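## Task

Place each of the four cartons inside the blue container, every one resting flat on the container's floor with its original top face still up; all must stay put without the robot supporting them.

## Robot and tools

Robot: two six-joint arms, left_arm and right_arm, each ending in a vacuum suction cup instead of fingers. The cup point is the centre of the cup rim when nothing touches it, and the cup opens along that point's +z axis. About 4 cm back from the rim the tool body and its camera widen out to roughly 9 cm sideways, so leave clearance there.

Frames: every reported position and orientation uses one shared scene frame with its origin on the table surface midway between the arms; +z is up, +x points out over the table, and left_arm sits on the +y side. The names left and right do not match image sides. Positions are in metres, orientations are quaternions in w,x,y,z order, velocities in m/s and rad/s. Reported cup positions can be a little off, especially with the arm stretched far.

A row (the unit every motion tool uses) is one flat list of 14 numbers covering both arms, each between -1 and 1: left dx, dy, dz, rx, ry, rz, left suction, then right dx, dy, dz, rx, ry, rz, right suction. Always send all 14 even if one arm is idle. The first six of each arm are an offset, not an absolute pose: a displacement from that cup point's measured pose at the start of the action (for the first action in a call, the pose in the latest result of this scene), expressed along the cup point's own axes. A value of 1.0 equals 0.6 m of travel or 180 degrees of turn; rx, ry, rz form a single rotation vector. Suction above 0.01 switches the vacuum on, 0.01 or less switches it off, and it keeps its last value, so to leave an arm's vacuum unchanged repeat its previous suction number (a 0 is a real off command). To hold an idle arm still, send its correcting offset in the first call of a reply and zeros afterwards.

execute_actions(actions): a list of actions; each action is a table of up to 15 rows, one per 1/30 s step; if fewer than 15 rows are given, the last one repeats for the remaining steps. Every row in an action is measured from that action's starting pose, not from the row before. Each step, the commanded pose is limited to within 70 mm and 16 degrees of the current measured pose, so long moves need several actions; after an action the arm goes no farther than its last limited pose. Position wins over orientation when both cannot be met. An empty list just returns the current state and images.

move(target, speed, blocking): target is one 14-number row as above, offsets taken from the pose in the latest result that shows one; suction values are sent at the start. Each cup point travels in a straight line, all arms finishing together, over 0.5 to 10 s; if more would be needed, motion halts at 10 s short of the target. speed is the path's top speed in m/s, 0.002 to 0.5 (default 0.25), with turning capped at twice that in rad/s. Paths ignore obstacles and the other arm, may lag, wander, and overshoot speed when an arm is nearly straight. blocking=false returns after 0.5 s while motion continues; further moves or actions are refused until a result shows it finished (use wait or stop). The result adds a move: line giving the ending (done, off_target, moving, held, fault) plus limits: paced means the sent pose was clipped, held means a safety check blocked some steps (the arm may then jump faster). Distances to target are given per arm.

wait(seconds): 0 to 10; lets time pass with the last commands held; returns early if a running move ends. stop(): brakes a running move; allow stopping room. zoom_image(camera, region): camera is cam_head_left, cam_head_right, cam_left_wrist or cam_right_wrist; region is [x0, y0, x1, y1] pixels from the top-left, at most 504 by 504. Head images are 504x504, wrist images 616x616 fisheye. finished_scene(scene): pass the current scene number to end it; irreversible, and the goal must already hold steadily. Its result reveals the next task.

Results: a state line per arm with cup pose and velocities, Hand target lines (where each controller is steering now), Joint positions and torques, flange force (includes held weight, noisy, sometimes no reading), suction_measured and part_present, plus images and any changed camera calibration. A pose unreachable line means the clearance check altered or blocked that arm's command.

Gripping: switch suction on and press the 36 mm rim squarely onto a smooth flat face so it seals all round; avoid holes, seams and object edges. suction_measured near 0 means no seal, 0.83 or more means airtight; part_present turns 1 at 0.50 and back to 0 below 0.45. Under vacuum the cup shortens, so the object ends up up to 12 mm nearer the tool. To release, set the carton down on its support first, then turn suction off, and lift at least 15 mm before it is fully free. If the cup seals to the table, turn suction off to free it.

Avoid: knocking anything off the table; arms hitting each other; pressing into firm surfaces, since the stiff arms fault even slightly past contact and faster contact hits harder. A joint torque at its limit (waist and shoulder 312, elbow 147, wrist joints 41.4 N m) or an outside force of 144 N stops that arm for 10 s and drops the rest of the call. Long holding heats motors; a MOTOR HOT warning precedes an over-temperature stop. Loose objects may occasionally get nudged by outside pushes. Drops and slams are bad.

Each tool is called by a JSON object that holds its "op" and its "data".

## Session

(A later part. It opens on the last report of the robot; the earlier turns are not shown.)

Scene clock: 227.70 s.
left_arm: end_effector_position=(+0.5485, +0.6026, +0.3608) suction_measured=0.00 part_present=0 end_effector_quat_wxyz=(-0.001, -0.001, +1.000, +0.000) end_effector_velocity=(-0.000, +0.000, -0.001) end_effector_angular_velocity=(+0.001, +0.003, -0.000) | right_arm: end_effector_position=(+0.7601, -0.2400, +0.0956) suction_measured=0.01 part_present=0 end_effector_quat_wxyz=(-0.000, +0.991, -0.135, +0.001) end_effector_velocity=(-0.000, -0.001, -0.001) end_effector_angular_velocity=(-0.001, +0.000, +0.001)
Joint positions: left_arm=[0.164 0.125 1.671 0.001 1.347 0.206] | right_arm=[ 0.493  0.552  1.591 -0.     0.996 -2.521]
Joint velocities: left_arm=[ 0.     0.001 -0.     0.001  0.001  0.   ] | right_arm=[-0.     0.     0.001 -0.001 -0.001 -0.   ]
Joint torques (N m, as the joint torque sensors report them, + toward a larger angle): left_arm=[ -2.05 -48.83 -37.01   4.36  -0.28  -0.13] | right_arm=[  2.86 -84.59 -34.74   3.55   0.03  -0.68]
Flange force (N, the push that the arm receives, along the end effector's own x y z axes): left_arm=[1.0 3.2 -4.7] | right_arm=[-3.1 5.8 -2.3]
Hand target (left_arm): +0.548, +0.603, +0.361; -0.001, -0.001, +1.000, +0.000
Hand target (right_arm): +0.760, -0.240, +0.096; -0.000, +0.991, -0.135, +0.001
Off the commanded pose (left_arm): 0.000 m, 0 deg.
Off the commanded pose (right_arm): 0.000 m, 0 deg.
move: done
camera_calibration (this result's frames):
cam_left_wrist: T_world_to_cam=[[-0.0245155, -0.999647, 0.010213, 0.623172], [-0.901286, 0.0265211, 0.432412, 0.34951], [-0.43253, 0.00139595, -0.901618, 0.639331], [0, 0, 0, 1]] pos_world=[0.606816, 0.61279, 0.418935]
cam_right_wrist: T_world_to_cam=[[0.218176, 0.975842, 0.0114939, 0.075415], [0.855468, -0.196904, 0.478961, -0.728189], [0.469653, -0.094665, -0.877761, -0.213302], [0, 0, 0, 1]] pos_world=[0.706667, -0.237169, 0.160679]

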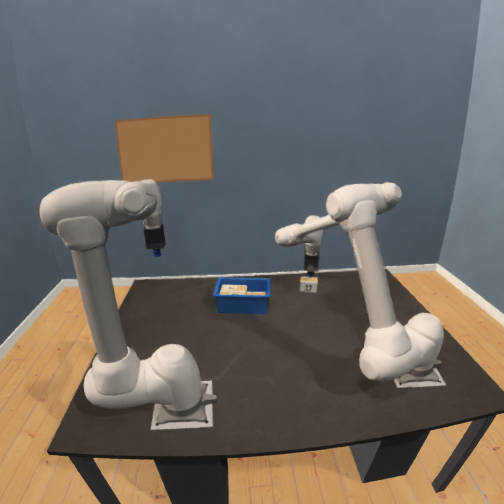

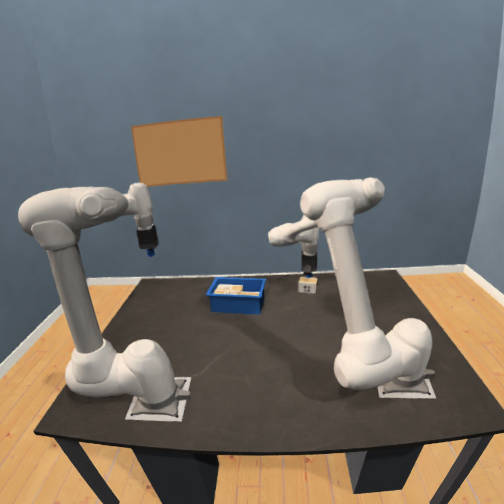

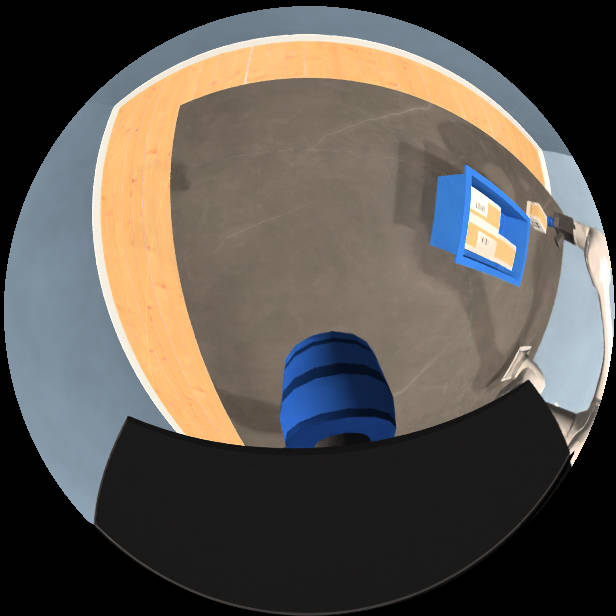

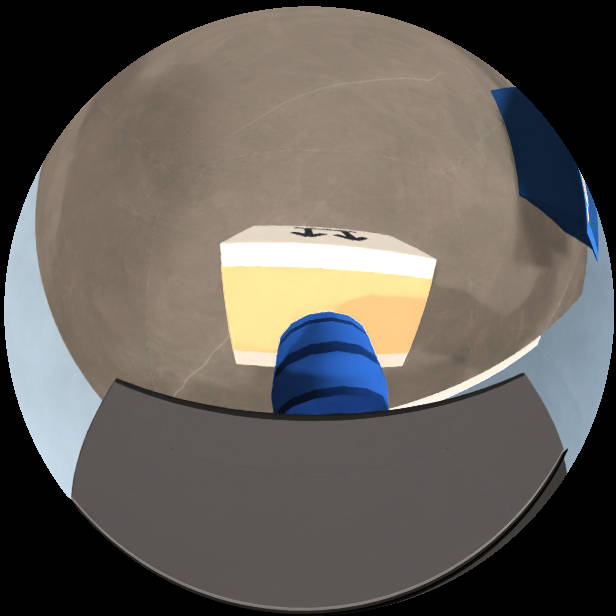

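{"op": "move", "data": {"target": [0,0,0,0,0,0,0,-0.002,0.003,0.03,0,0,0,1], "speed": 0.03}}

Scene clock: 231.63 s.
left_arm: end_effector_position=(+0.5485, +0.6026, +0.3608) suction_measured=0.00 part_present=0 end_effector_quat_wxyz=(-0.001, -0.001, +1.000, +0.000) end_effector_velocity=(+0.001, +0.000, -0.000) end_effector_angular_velocity=(+0.001, -0.001, -0.001) | right_arm: end_effector_position=(+0.7585, -0.2414, +0.0777) suction_measured=0.01 part_present=0 end_effector_quat_wxyz=(-0.000, +0.991, -0.135, +0.001) end_effector_velocity=(+0.000, -0.000, -0.002) end_effector_angular_velocity=(+0.001, +0.001, -0.001)
Joint positions: left_arm=[0.164 0.125 1.671 0.001 1.347 0.206] | right_arm=[ 0.492  0.565  1.607 -0.     0.967 -2.522]
Joint velocities: left_arm=[-0.     0.001 -0.     0.    -0.001  0.   ] | right_arm=[-0.001  0.002 -0.     0.001 -0.002 -0.   ]
Joint torques (N m, as the joint torque sensors report them, + toward a larger angle): left_arm=[ -0.83 -49.11 -36.74   4.31  -0.49  -0.17] | right_arm=[  2.55 -86.05 -34.1    3.49   0.21  -0.69]
Flange force (N, the push that the arm receives, along the end effector's own x y z axes): left_arm=[-0.7 1.6 -5.2] | right_arm=[-1.8 4.5 -0.6]
Hand target (left_arm): +0.548, +0.603, +0.361; -0.001, -0.001, +1.000, +0.000
Hand target (right_arm): +0.759, -0.241, +0.078; -0.000, +0.991, -0.135, +0.001
Off the commanded pose (left_arm): 0.000 m, 0 deg.
Off the commanded pose (right_arm): 0.000 m, 0 deg.
move: done
camera_calibration (this result's frames):
cam_left_wrist: T_world_to_cam=[[-0.0245154, -0.999647, 0.010213, 0.623171], [-0.901286, 0.0265209, 0.432412, 0.34951], [-0.43253, 0.00139587, -0.901618, 0.639331], [0, 0, 0, 1]] pos_world=[0.606816, 0.61279, 0.418935]
cam_right_wrist: T_world_to_cam=[[0.218137, 0.975851, 0.0114873, 0.077352], [0.855468, -0.196865, 0.478977, -0.718504], [0.469672, -0.0946555, -0.877752, -0.228463], [0, 0, 0, 1]] pos_world=[0.705086, -0.238558, 0.142724]

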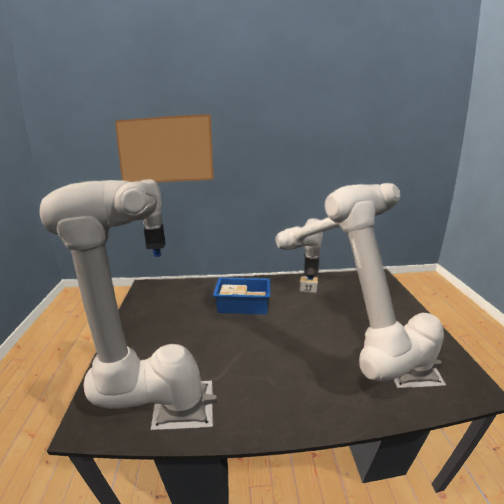

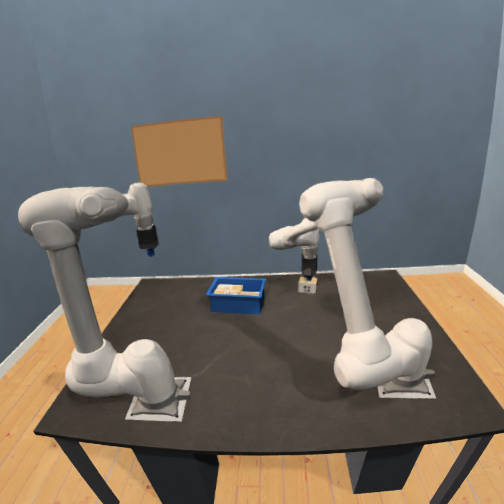

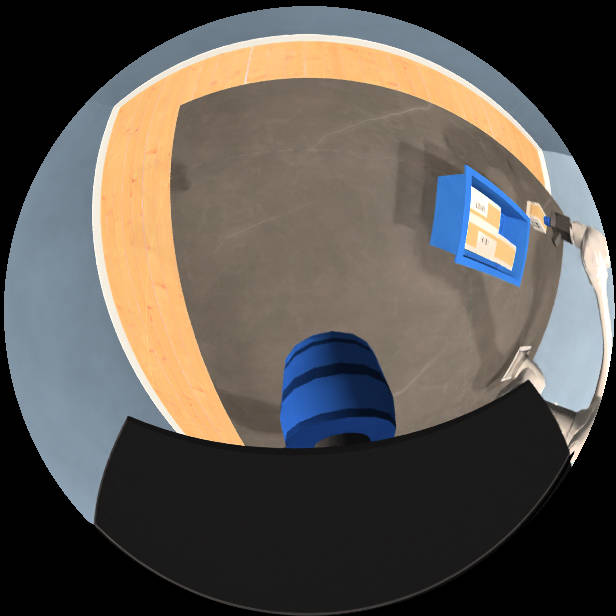

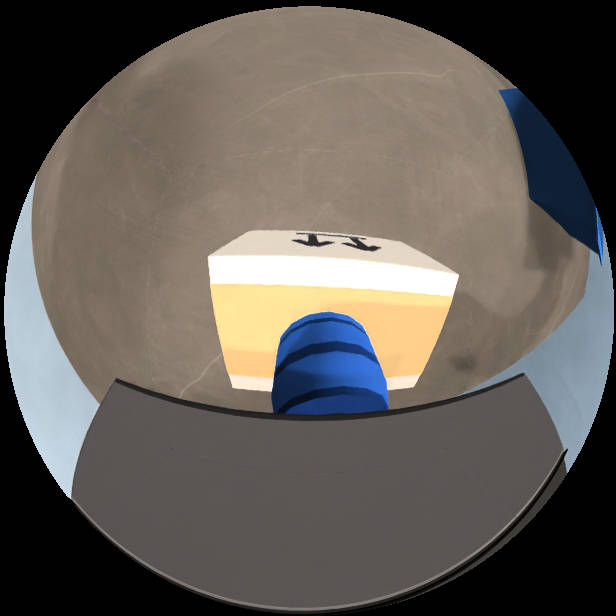

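{"op": "move", "data": {"target": [0,0,0,0,0,0,0,-0.004,0,0.011,0,0,0,1], "speed": 0.02}}

Scene clock: 234.53 s.
left_arm: end_effector_position=(+0.5485, +0.6026, +0.3608) suction_measured=0.00 part_present=0 end_effector_quat_wxyz=(-0.001, -0.001, +1.000, +0.000) end_effector_velocity=(-0.001, -0.000, +0.001) end_effector_angular_velocity=(-0.000, +0.000, +0.000) | right_arm: end_effector_position=(+0.7562, -0.2407, +0.0711) suction_measured=0.01 part_present=0 end_effector_quat_wxyz=(-0.000, +0.991, -0.135, +0.001) end_effector_velocity=(-0.001, +0.001, -0.002) end_effector_angular_velocity=(-0.000, +0.001, +0.001)
Joint positions: left_arm=[0.164 0.125 1.671 0.001 1.347 0.206] | right_arm=[ 0.494  0.569  1.615 -0.     0.955 -2.52 ]
Joint velocities: left_arm=[-0.    -0.001  0.    -0.     0.002 -0.   ] | right_arm=[ 0.001  0.001  0.002  0.    -0.002  0.   ]
Joint torques (N m, as the joint torque sensors report them, + toward a larger angle): left_arm=[ -2.01 -50.07 -36.82   4.3   -0.24  -0.17] | right_arm=[  4.42 -85.21 -33.8    3.46   0.01  -0.99]
Flange force (N, the push that the arm receives, along the end effector's own x y z axes): left_arm=[-0.3 3.6 -5.0] | right_arm=[-2.2 6.9 -2.2]
Hand target (left_arm): +0.548, +0.603, +0.361; -0.001, -0.001, +1.000, +0.000
Hand target (right_arm): +0.756, -0.241, +0.071; -0.000, +0.991, -0.135, +0.001
Off the commanded pose (left_arm): 0.000 m, 0 deg.
Off the commanded pose (right_arm): 0.000 m, 0 deg.
move: done
camera_calibration (this result's frames):
cam_left_wrist: T_world_to_cam=[[-0.0245155, -0.999647, 0.0102131, 0.623171], [-0.901286, 0.0265211, 0.432412, 0.34951], [-0.43253, 0.00139585, -0.901618, 0.639331], [0, 0, 0, 1]] pos_world=[0.606816, 0.61279, 0.418935]
cam_right_wrist: T_world_to_cam=[[0.218171, 0.975842, 0.0115241, 0.0772662], [0.855465, -0.196914, 0.478962, -0.713297], [0.469661, -0.0946373, -0.87776, -0.233082], [0, 0, 0, 1]] pos_world=[0.702813, -0.237916, 0.136162]

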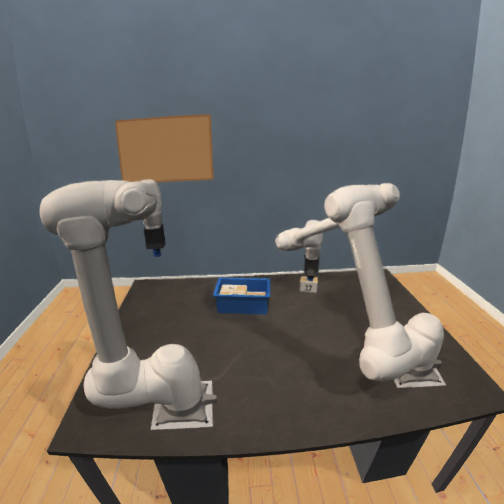

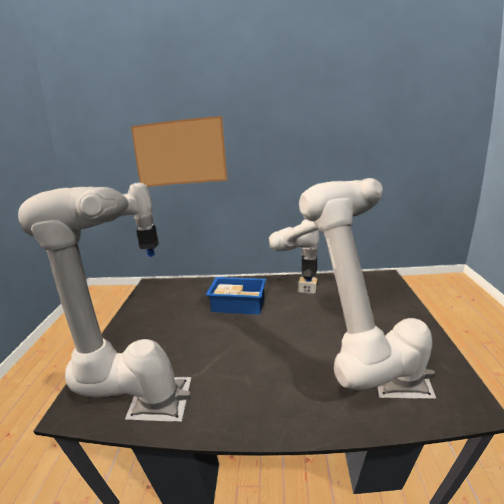

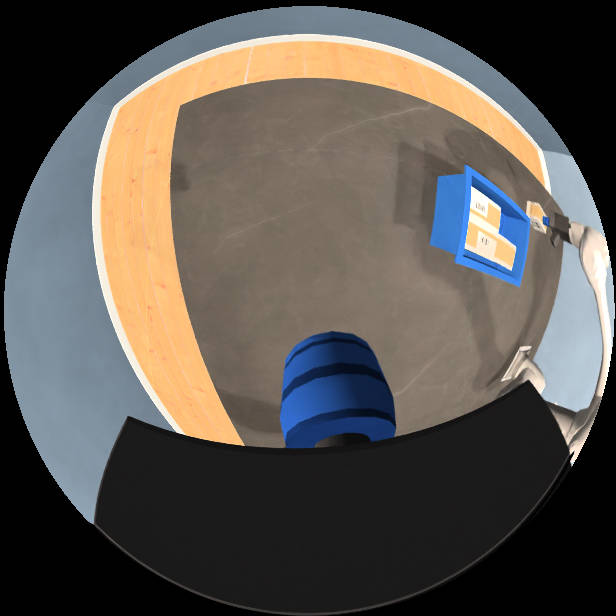

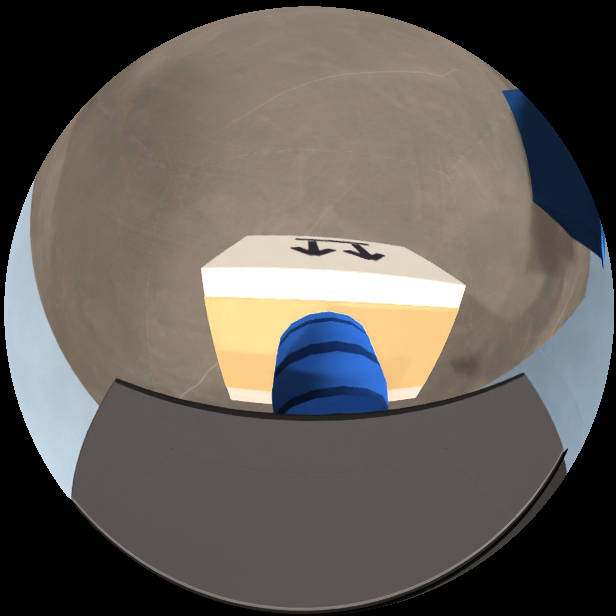

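{"op": "execute_actions", "data": {"actions": [[[0,0,0,0,0,0,0,0,0,0.006,0,0,0,1]]]}}

Scene clock: 236.93 s.
left_arm: end_effector_position=(+0.5485, +0.6026, +0.3608) suction_measured=0.00 part_present=0 end_effector_quat_wxyz=(-0.001, -0.001, +1.000, +0.000) end_effector_velocity=(-0.000, -0.000, -0.000) end_effector_angular_velocity=(-0.002, +0.001, +0.000) | right_arm: end_effector_position=(+0.7563, -0.2407, +0.0675) suction_measured=0.94 part_present=1 end_effector_quat_wxyz=(-0.000, +0.991, -0.135, +0.001) end_effector_velocity=(-0.000, +0.001, +0.000) end_effector_angular_velocity=(+0.001, -0.001, +0.000)
Joint positions: left_arm=[0.164 0.125 1.671 0.001 1.347 0.206] | right_arm=[ 0.494  0.572  1.617 -0.001  0.95  -2.52 ]
Joint velocities: left_arm=[ 0.001  0.     0.    -0.002  0.001  0.001] | right_arm=[ 0.001 -0.    -0.     0.001 -0.    -0.   ]
Joint torques (N m, as the joint torque sensors report them, + toward a larger angle): left_arm=[ -1.16 -49.7  -36.85   4.3   -0.29  -0.18] | right_arm=[  3.22 -87.39 -34.93   3.66   0.02  -0.96]
Flange force (N, the push that the arm receives, along the end effector's own x y z axes): left_arm=[-0.3 2.4 -4.8] | right_arm=[-3.2 5.7 0.1]
Hand target (left_arm): +0.548, +0.603, +0.361; -0.001, -0.001, +1.000, +0.000
Hand target (right_arm): +0.756, -0.241, +0.068; -0.000, +0.991, -0.135, +0.001
Off the commanded pose (left_arm): 0.000 m, 0 deg.
Off the commanded pose (right_arm): 0.000 m, 0 deg.
camera_calibration (this result's frames):
cam_left_wrist: T_world_to_cam=[[-0.0245156, -0.999647, 0.0102131, 0.623171], [-0.901286, 0.0265212, 0.432412, 0.34951], [-0.43253, 0.00139596, -0.901618, 0.639331], [0, 0, 0, 1]] pos_world=[0.606816, 0.61279, 0.418935]
cam_right_wrist: T_world_to_cam=[[0.21812, 0.975854, 0.0114968, 0.0773297], [0.855467, -0.196854, 0.478983, -0.711563], [0.469681, -0.0946405, -0.877749, -0.236256], [0, 0, 0, 1]] pos_world=[0.702816, -0.237896, 0.132564]

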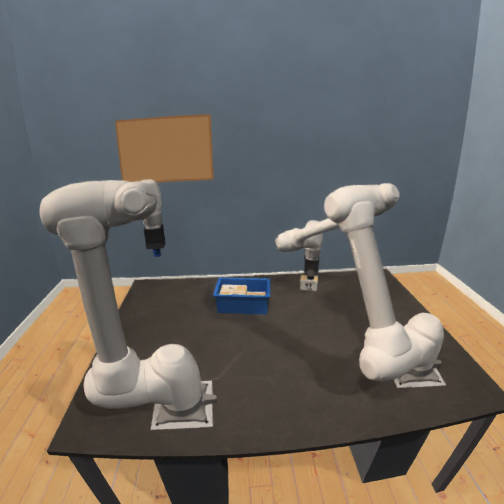

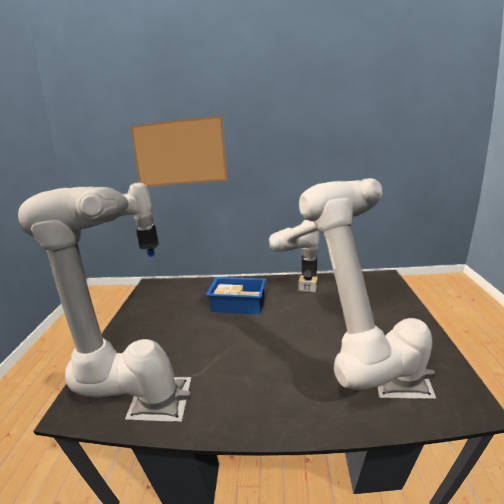

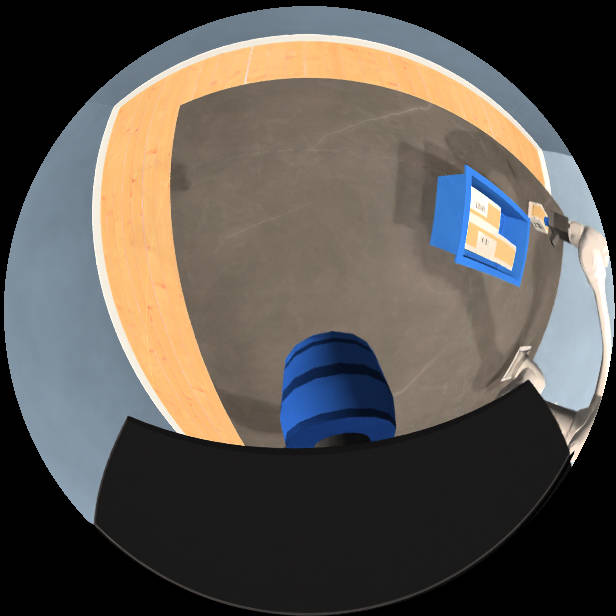

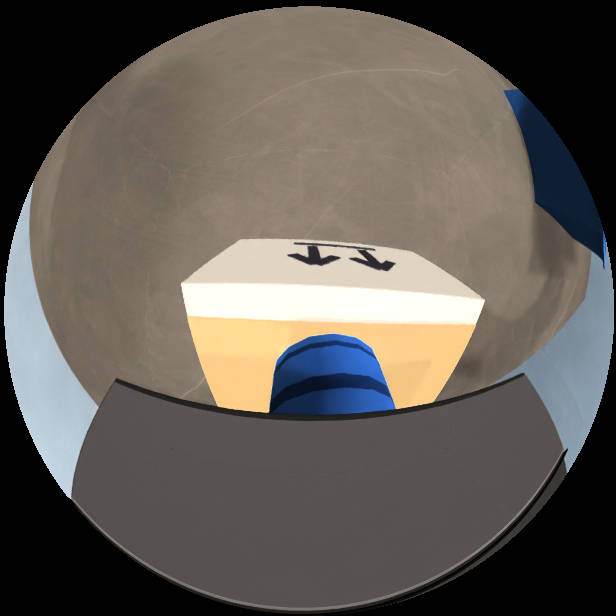

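{"op": "move", "data": {"target": [0,0,0,0,0,0,0,-0.09,-0.14,-0.22,0,0,0,1], "speed": 0.3}}

{"op": "move", "data": {"target": [0,0,0,0,0,0,0,-0.227,-0.363,0,0,0,-0.036,1], "speed": 0.3}}

Scene clock: 242.07 s.
left_arm: end_effector_position=(+0.5485, +0.6026, +0.3608) suction_measured=0.00 part_present=0 end_effector_quat_wxyz=(-0.001, -0.001, +1.000, +0.000) end_effector_velocity=(+0.000, +0.000, +0.000) end_effector_angular_velocity=(+0.001, -0.000, -0.001) | right_arm: end_effector_position=(+0.7264, -0.1456, +0.1996) suction_measured=0.95 part_present=1 end_effector_quat_wxyz=(-0.000, +0.991, -0.135, +0.001) end_effector_velocity=(+0.000, +0.001, +0.002) end_effector_angular_velocity=(+0.002, -0.003, +0.000)
Joint positions: left_arm=[0.164 0.125 1.671 0.001 1.347 0.206] | right_arm=[ 0.618  0.49   1.482 -0.001  1.167 -2.396]
Joint velocities: left_arm=[-0.    -0.    -0.     0.001  0.     0.001] | right_arm=[ 0.001 -0.001 -0.002  0.001  0.     0.001]
Joint torques (N m, as the joint torque sensors report them, + toward a larger angle): left_arm=[ -2.49 -48.21 -36.5    4.39  -0.39  -0.01] | right_arm=[  3.88 -84.75 -39.43   4.04  -0.02  -0.82]
Flange force (N, the push that the arm receives, along the end effector's own x y z axes): left_arm=[1.3 3.6 -5.9] | right_arm=[-1.8 7.1 1.4]
Hand target (left_arm): +0.548, +0.603, +0.361; -0.001, -0.001, +1.000, +0.000
Hand target (right_arm): +0.726, -0.146, +0.200; -0.001, +0.991, -0.135, +0.001
Off the commanded pose (left_arm): 0.000 m, 0 deg.
Off the commanded pose (right_arm): 0.000 m, 0 deg.
move: done
camera_calibration (this result's frames):
cam_left_wrist: T_world_to_cam=[[-0.0245155, -0.999647, 0.0102131, 0.623171], [-0.901286, 0.0265211, 0.432412, 0.34951], [-0.43253, 0.00139584, -0.901618, 0.639331], [0, 0, 0, 1]] pos_world=[0.606816, 0.61279, 0.418935]
cam_right_wrist: T_world_to_cam=[[0.218322, 0.975807, 0.0116622, -0.0107198], [0.855433, -0.197114, 0.478937, -0.730514], [0.469649, -0.0945865, -0.877772, -0.0972697], [0, 0, 0, 1]] pos_world=[0.672929, -0.142735, 0.264615]

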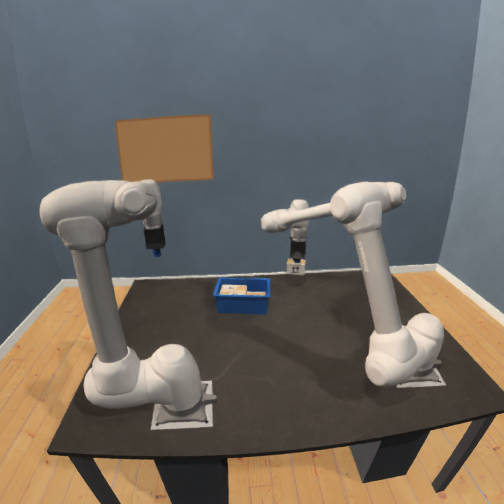

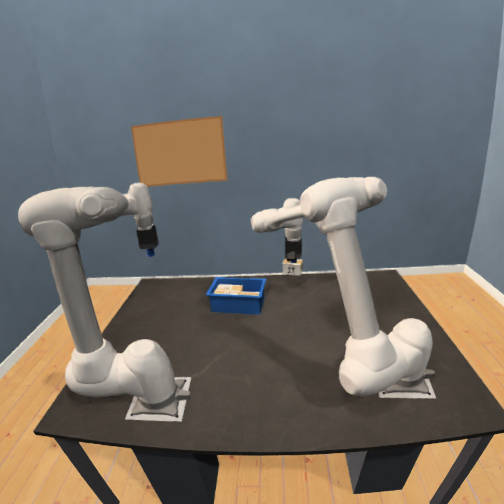

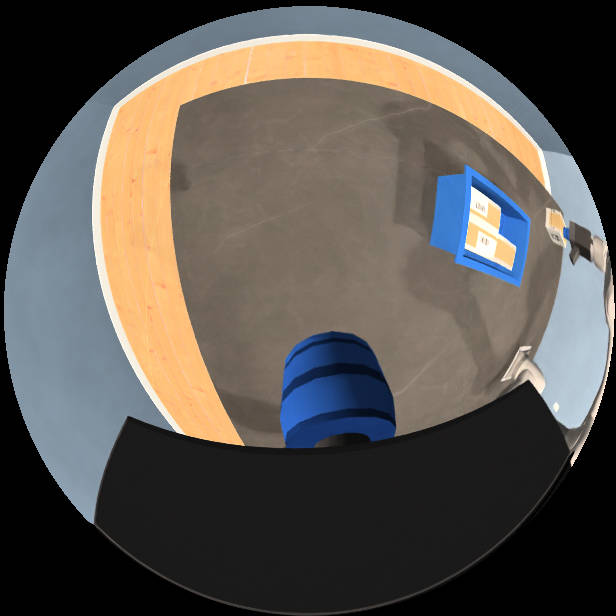

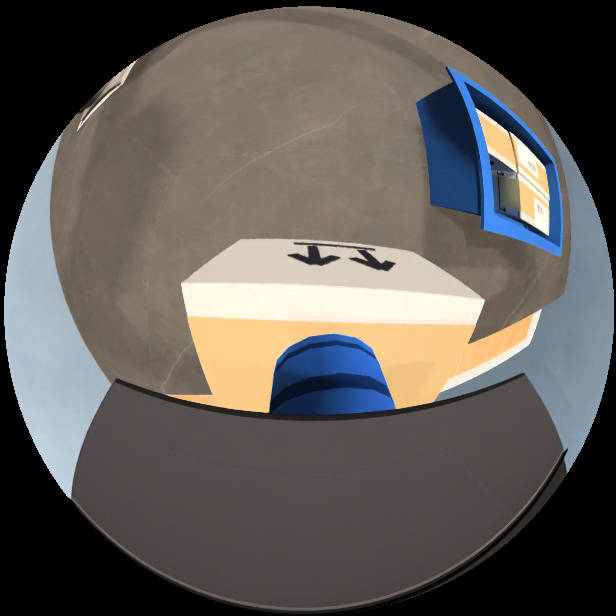

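Scene clock: 243.40 s.
left_arm: end_effector_position=(+0.5485, +0.6026, +0.3608) suction_measured=0.00 part_present=0 end_effector_quat_wxyz=(-0.001, -0.001, +1.000, +0.000) end_effector_velocity=(+0.001, -0.000, -0.002) end_effector_angular_velocity=(-0.001, +0.003, -0.000) | right_arm: end_effector_position=(+0.6534, +0.1007, +0.1998) suction_measured=0.95 part_present=1 end_effector_quat_wxyz=(-0.001, +0.997, -0.079, +0.001) end_effector_velocity=(-0.000, +0.001, -0.000) end_effector_angular_velocity=(+0.000, +0.000, +0.000)
Joint positions: left_arm=[0.164 0.125 1.671 0.001 1.347 0.206] | right_arm=[ 0.904  0.634  1.245 -0.001  1.259 -2.223]
Joint velocities: left_arm=[-0.001  0.003  0.    -0.001 -0.    -0.001] | right_arm=[ 0.001  0.002 -0.002  0.     0.001  0.001]
Joint torques (N m, as the joint torque sensors report them, + toward a larger angle): left_arm=[ -0.5  -48.45 -37.05   4.51  -0.24  -0.28] | right_arm=[  5.86 -98.   -42.26   4.04   0.01  -0.8 ]
Flange force (N, the push that the arm receives, along the end effector's own x y z axes): left_arm=[1.1 0.8 -4.5] | right_arm=[-2.7 13.3 3.0]
Hand target (left_arm): +0.548, +0.603, +0.361; -0.001, -0.001, +1.000, +0.000
Hand target (right_arm): +0.653, +0.101, +0.200; -0.001, +0.997, -0.079, +0.001
Off the commanded pose (left_arm): 0.000 m, 0 deg.
Off the commanded pose (right_arm): 0.000 m, 0 deg.
move: done
camera_calibration (this result's frames):
cam_left_wrist: T_world_to_cam=[[-0.0245156, -0.999647, 0.0102131, 0.623171], [-0.901286, 0.0265212, 0.432412, 0.34951], [-0.43253, 0.00139593, -0.901618, 0.639331], [0, 0, 0, 1]] pos_world=[0.606816, 0.61279, 0.418935]
cam_right_wrist: T_world_to_cam=[[0.106965, 0.994191, 0.011983, -0.164248], [0.872204, -0.0996125, 0.478892, -0.640489], [0.477303, -0.040773, -0.877792, -0.0498944], [0, 0, 0, 1]] pos_world=[0.600021, 0.0974586, 0.264896]

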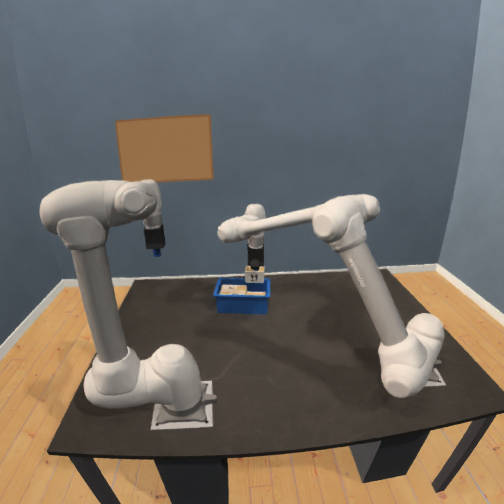

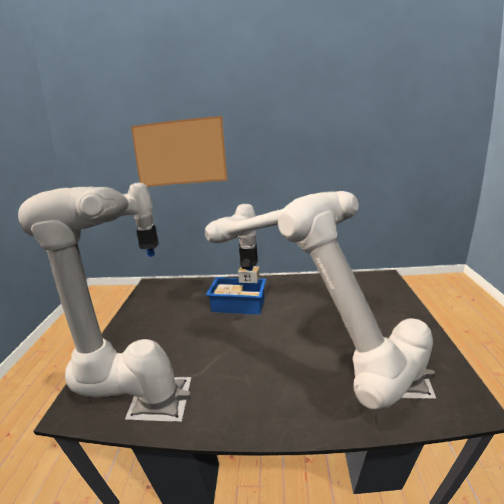

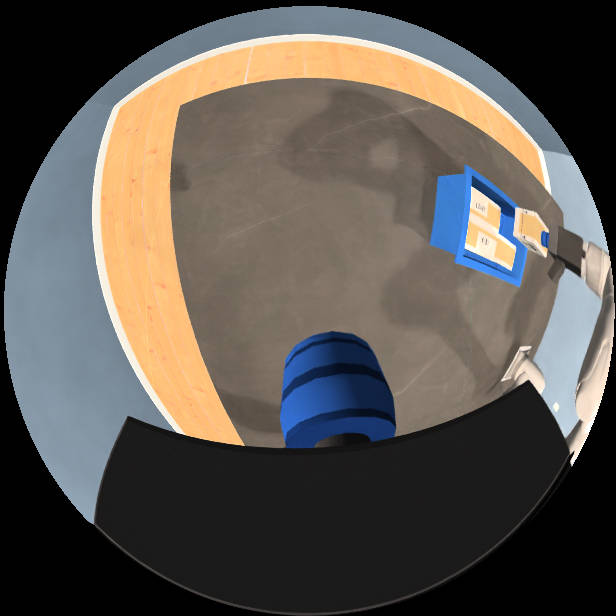

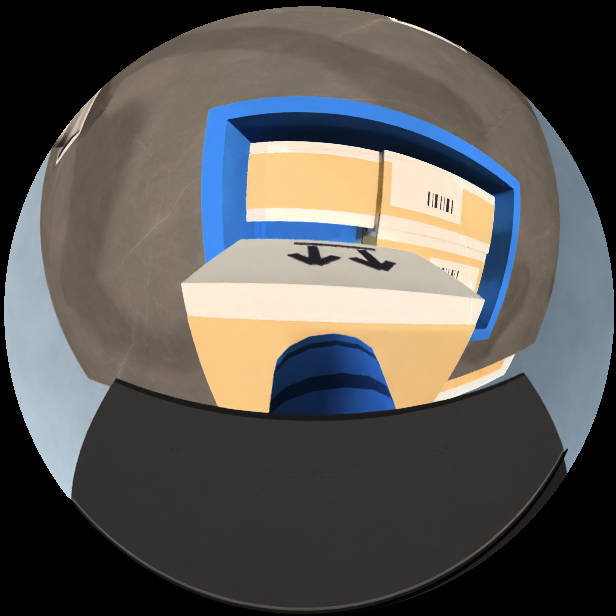

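{"op": "move", "data": {"target": [0,0,0,0,0,0,0,-0.005,0.016,0.06,0,0,0,1], "speed": 0.06}}

Scene clock: 248.20 s.
left_arm: end_effector_position=(+0.5485, +0.6026, +0.3608) suction_measured=0.00 part_present=0 end_effector_quat_wxyz=(-0.001, -0.001, +1.000, +0.000) end_effector_velocity=(+0.000, -0.001, -0.000) end_effector_angular_velocity=(-0.002, +0.001, +0.001) | right_arm: end_effector_position=(+0.6491, +0.0918, +0.1639) suction_measured=0.95 part_present=1 end_effector_quat_wxyz=(-0.001, +0.997, -0.079, +0.001) end_effector_velocity=(+0.000, -0.002, -0.001) end_effector_angular_velocity=(-0.002, -0.000, -0.000)
Joint positions: left_arm=[0.164 0.125 1.671 0.001 1.347 0.206] | right_arm=[ 0.9    0.64   1.305 -0.001  1.195 -2.227]
Joint velocities: left_arm=[-0.     0.001 -0.    -0.002  0.001 -0.001] | right_arm=[-0.001 -0.     0.003 -0.002 -0.001  0.   ]
Joint torques (N m, as the joint torque sensors report them, + toward a larger angle): left_arm=[ -1.85 -50.3  -36.39   4.38  -0.33  -0.23] | right_arm=[  3.83 -98.37 -41.17   3.97  -0.06  -0.83]
Flange force (N, the push that the arm receives, along the end effector's own x y z axes): left_arm=[-2.2 4.2 -5.1] | right_arm=[-2.9 10.3 2.8]
Hand target (left_arm): +0.548, +0.603, +0.361; -0.001, -0.001, +1.000, +0.000
Hand target (right_arm): +0.649, +0.092, +0.164; -0.001, +0.997, -0.079, +0.001
Off the commanded pose (left_arm): 0.000 m, 0 deg.
Off the commanded pose (right_arm): 0.000 m, 0 deg.
move: done
camera_calibration (this result's frames):
cam_left_wrist: T_world_to_cam=[[-0.0245156, -0.999647, 0.0102131, 0.623171], [-0.901286, 0.0265212, 0.432412, 0.34951], [-0.43253, 0.00139595, -0.901618, 0.639331], [0, 0, 0, 1]] pos_world=[0.606816, 0.61279, 0.418935]
cam_right_wrist: T_world_to_cam=[[0.106902, 0.994197, 0.0119887, -0.154454], [0.872203, -0.0995593, 0.478905, -0.620339], [0.477319, -0.0407392, -0.877785, -0.0797523], [0, 0, 0, 1]] pos_world=[0.59564, 0.0885482, 0.228929]

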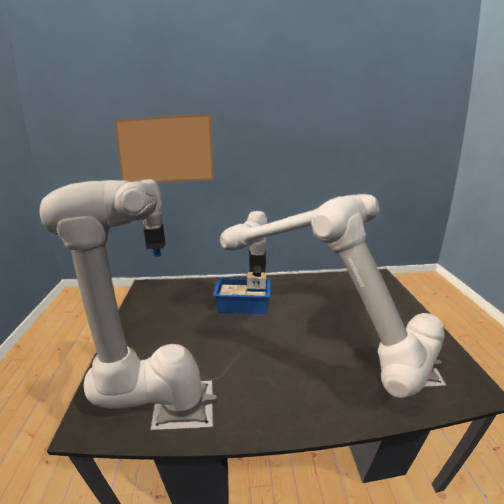

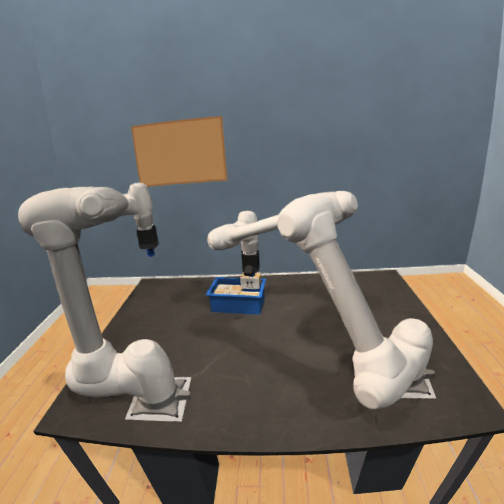

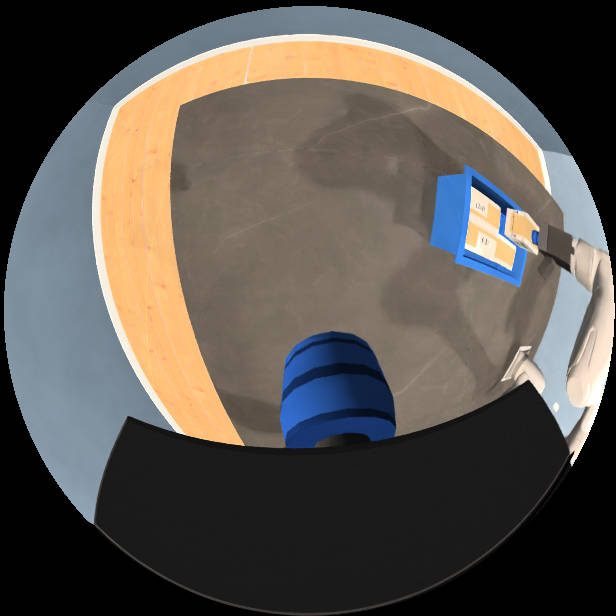

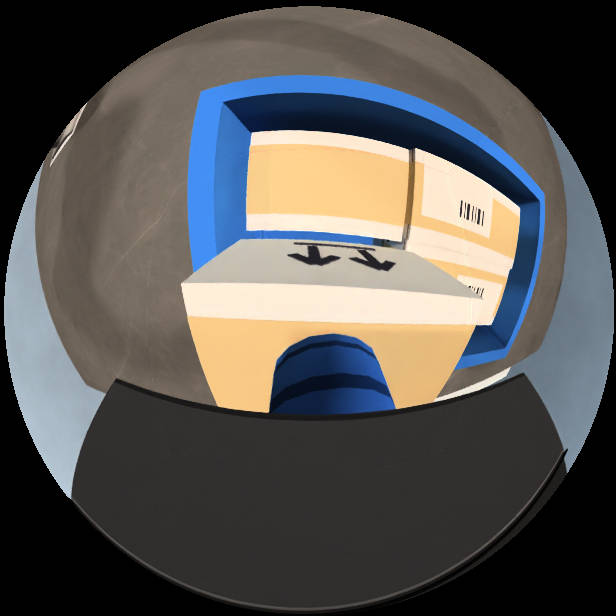

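{"op": "move", "data": {"target": [0,0,0,0,0,0,0,0.002,0,0.03,0,0,0,1], "speed": 0.03}}

Scene clock: 253.07 s.
left_arm: end_effector_position=(+0.5485, +0.6026, +0.3608) suction_measured=0.00 part_present=0 end_effector_quat_wxyz=(-0.001, -0.001, +1.000, +0.000) end_effector_velocity=(+0.000, -0.001, +0.001) end_effector_angular_velocity=(-0.000, -0.003, -0.001) | right_arm: end_effector_position=(+0.6503, +0.0916, +0.1459) suction_measured=0.95 part_present=1 end_effector_quat_wxyz=(-0.001, +0.997, -0.079, +0.001) end_effector_velocity=(+0.000, -0.001, -0.001) end_effector_angular_velocity=(-0.000, -0.000, -0.001)
Joint positions: left_arm=[0.164 0.125 1.671 0.001 1.347 0.206] | right_arm=[ 0.899  0.652  1.318 -0.001  1.169 -2.228]
Joint velocities: left_arm=[-0.001 -0.001 -0.    -0.001 -0.002  0.001] | right_arm=[-0.001  0.     0.001 -0.    -0.001 -0.   ]
Joint torques (N m, as the joint torque sensors report them, + toward a larger angle): left_arm=[ -2.47 -48.82 -36.28   4.23  -0.31  -0.08] | right_arm=[  3.73 -98.77 -40.01   3.94   0.03  -0.67]
Flange force (N, the push that the arm receives, along the end effector's own x y z axes): left_arm=[0.1 4.0 -6.0] | right_arm=[-2.2 8.9 1.8]
Hand target (left_arm): +0.548, +0.603, +0.361; -0.001, -0.001, +1.000, +0.000
Hand target (right_arm): +0.650, +0.092, +0.146; -0.001, +0.997, -0.079, +0.001
Off the commanded pose (left_arm): 0.000 m, 0 deg.
Off the commanded pose (right_arm): 0.000 m, 0 deg.
move: done
camera_calibration (this result's frames):
cam_left_wrist: T_world_to_cam=[[-0.0245156, -0.999647, 0.0102131, 0.623171], [-0.901286, 0.0265212, 0.432412, 0.34951], [-0.43253, 0.00139587, -0.901618, 0.639331], [0, 0, 0, 1]] pos_world=[0.606816, 0.61279, 0.418935]
cam_right_wrist: T_world_to_cam=[[0.10688, 0.994199, 0.012002, -0.154213], [0.872202, -0.0995464, 0.478909, -0.612828], [0.477326, -0.0407177, -0.877783, -0.0960971], [0, 0, 0, 1]] pos_world=[0.596862, 0.0884008, 0.210987]

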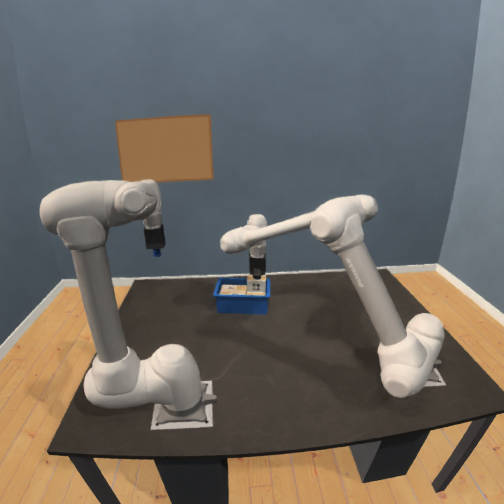

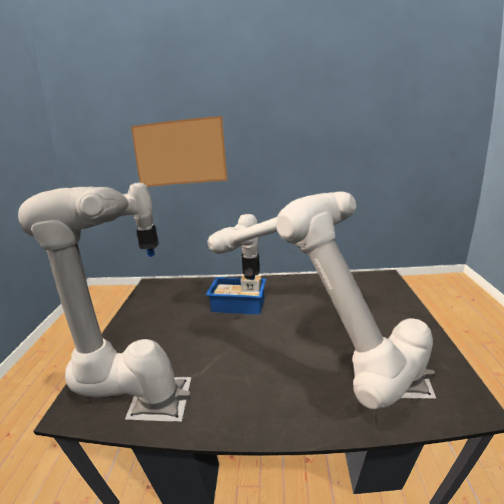

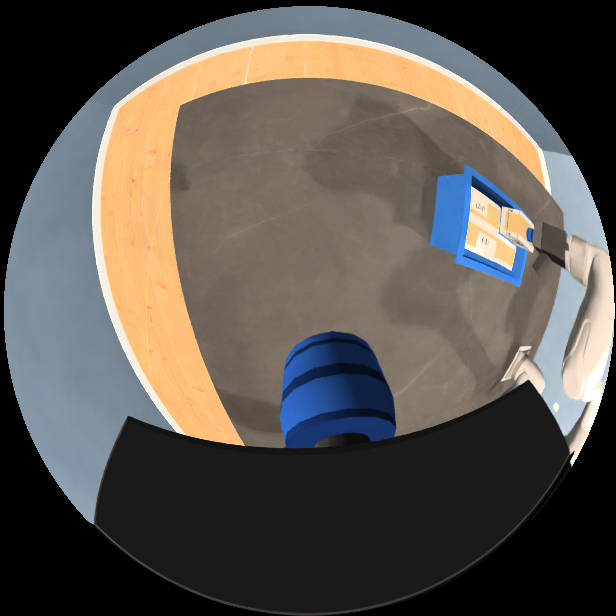

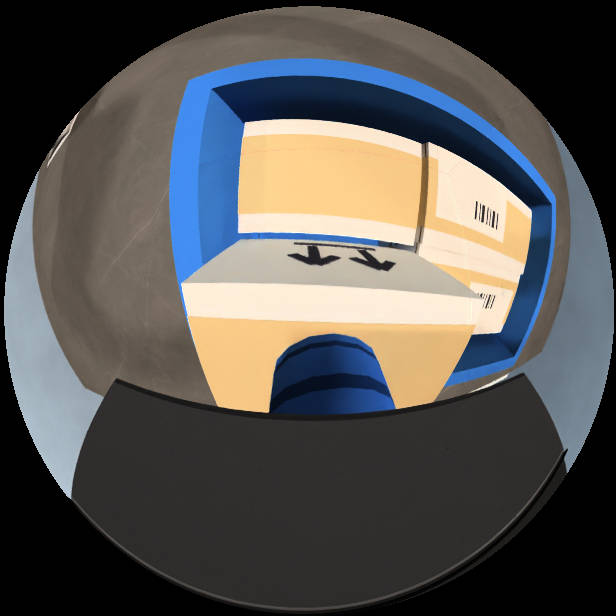

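Good. Go down to 0.082 (tool body near rim), then check.

{"op": "move", "data": {"target": [0,0,0,0,0,0,0,0,0,0.106,0,0,0,1], "speed": 0.05}}

Scene clock: 257.17 s.
left_arm: end_effector_position=(+0.5485, +0.6026, +0.3608) suction_measured=0.00 part_present=0 end_effector_quat_wxyz=(-0.001, -0.001, +1.000, +0.000) end_effector_velocity=(-0.000, +0.000, +0.001) end_effector_angular_velocity=(+0.002, -0.003, -0.001) | right_arm: end_effector_position=(+0.6504, +0.0918, +0.0824) suction_measured=0.95 part_present=1 end_effector_quat_wxyz=(-0.001, +0.997, -0.079, +0.001) end_effector_velocity=(+0.001, -0.000, +0.000) end_effector_angular_velocity=(+0.001, -0.002, -0.001)
Joint positions: left_arm=[0.164 0.125 1.671 0.001 1.347 0.206] | right_arm=[ 0.899  0.698  1.363 -0.001  1.078 -2.228]
Joint velocities: left_arm=[-0.    -0.002  0.     0.002 -0.002  0.   ] | right_arm=[-0.001 -0.    -0.    -0.001 -0.002  0.   ]
Joint torques (N m, as the joint torque sensors report them, + toward a larger angle): left_arm=[ -2.11 -47.54 -36.52   4.38  -0.55  -0.04] | right_arm=[   4.19 -101.02  -38.61    3.77   -0.01   -0.96]
Flange force (N, the push that the arm receives, along the end effector's own x y z axes): left_arm=[3.6 2.7 -7.3] | right_arm=[-1.4 9.0 1.3]
Hand target (left_arm): +0.548, +0.603, +0.361; -0.001, -0.001, +1.000, +0.000
Hand target (right_arm): +0.650, +0.092, +0.082; -0.001, +0.997, -0.079, +0.001
Off the commanded pose (left_arm): 0.000 m, 0 deg.
Off the commanded pose (right_arm): 0.000 m, 0 deg.
move: done
camera_calibration (this result's frames):
cam_left_wrist: T_world_to_cam=[[-0.0245155, -0.999647, 0.0102131, 0.623171], [-0.901286, 0.0265211, 0.432412, 0.34951], [-0.43253, 0.00139587, -0.901618, 0.639331], [0, 0, 0, 1]] pos_world=[0.606816, 0.61279, 0.418935]
cam_right_wrist: T_world_to_cam=[[0.106816, 0.994206, 0.0120394, -0.15357], [0.872211, -0.0995082, 0.478901, -0.58251], [0.477324, -0.0406533, -0.877786, -0.151954], [0, 0, 0, 1]] pos_world=[0.597007, 0.0885378, 0.14743]

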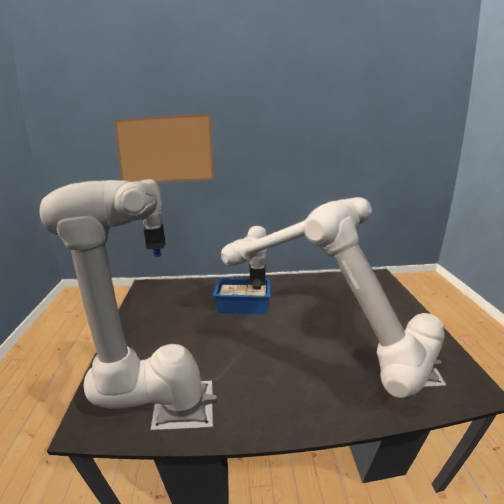

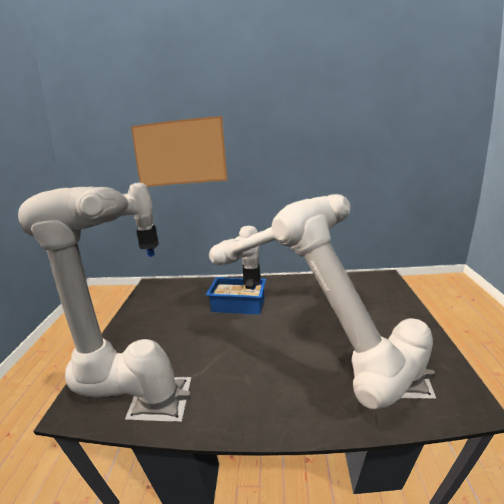

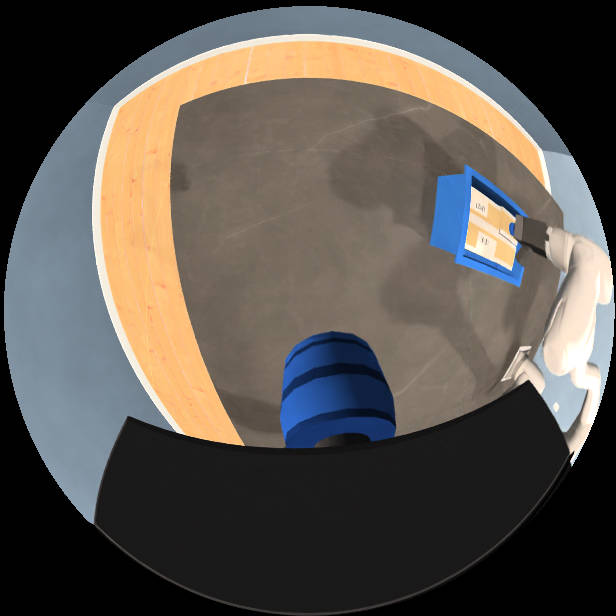

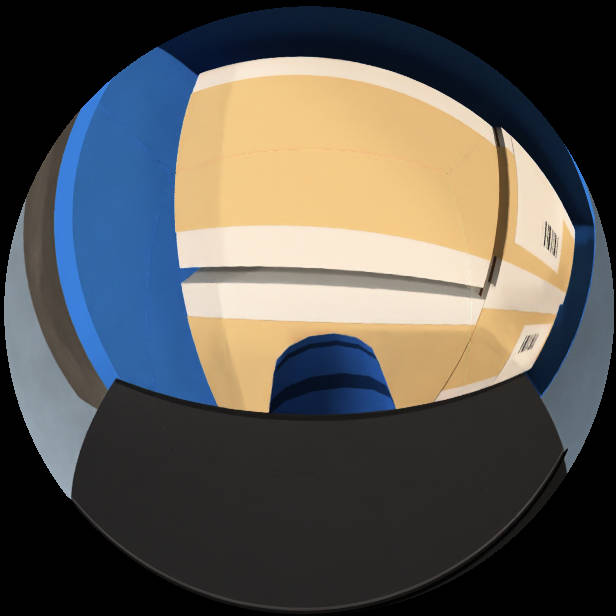

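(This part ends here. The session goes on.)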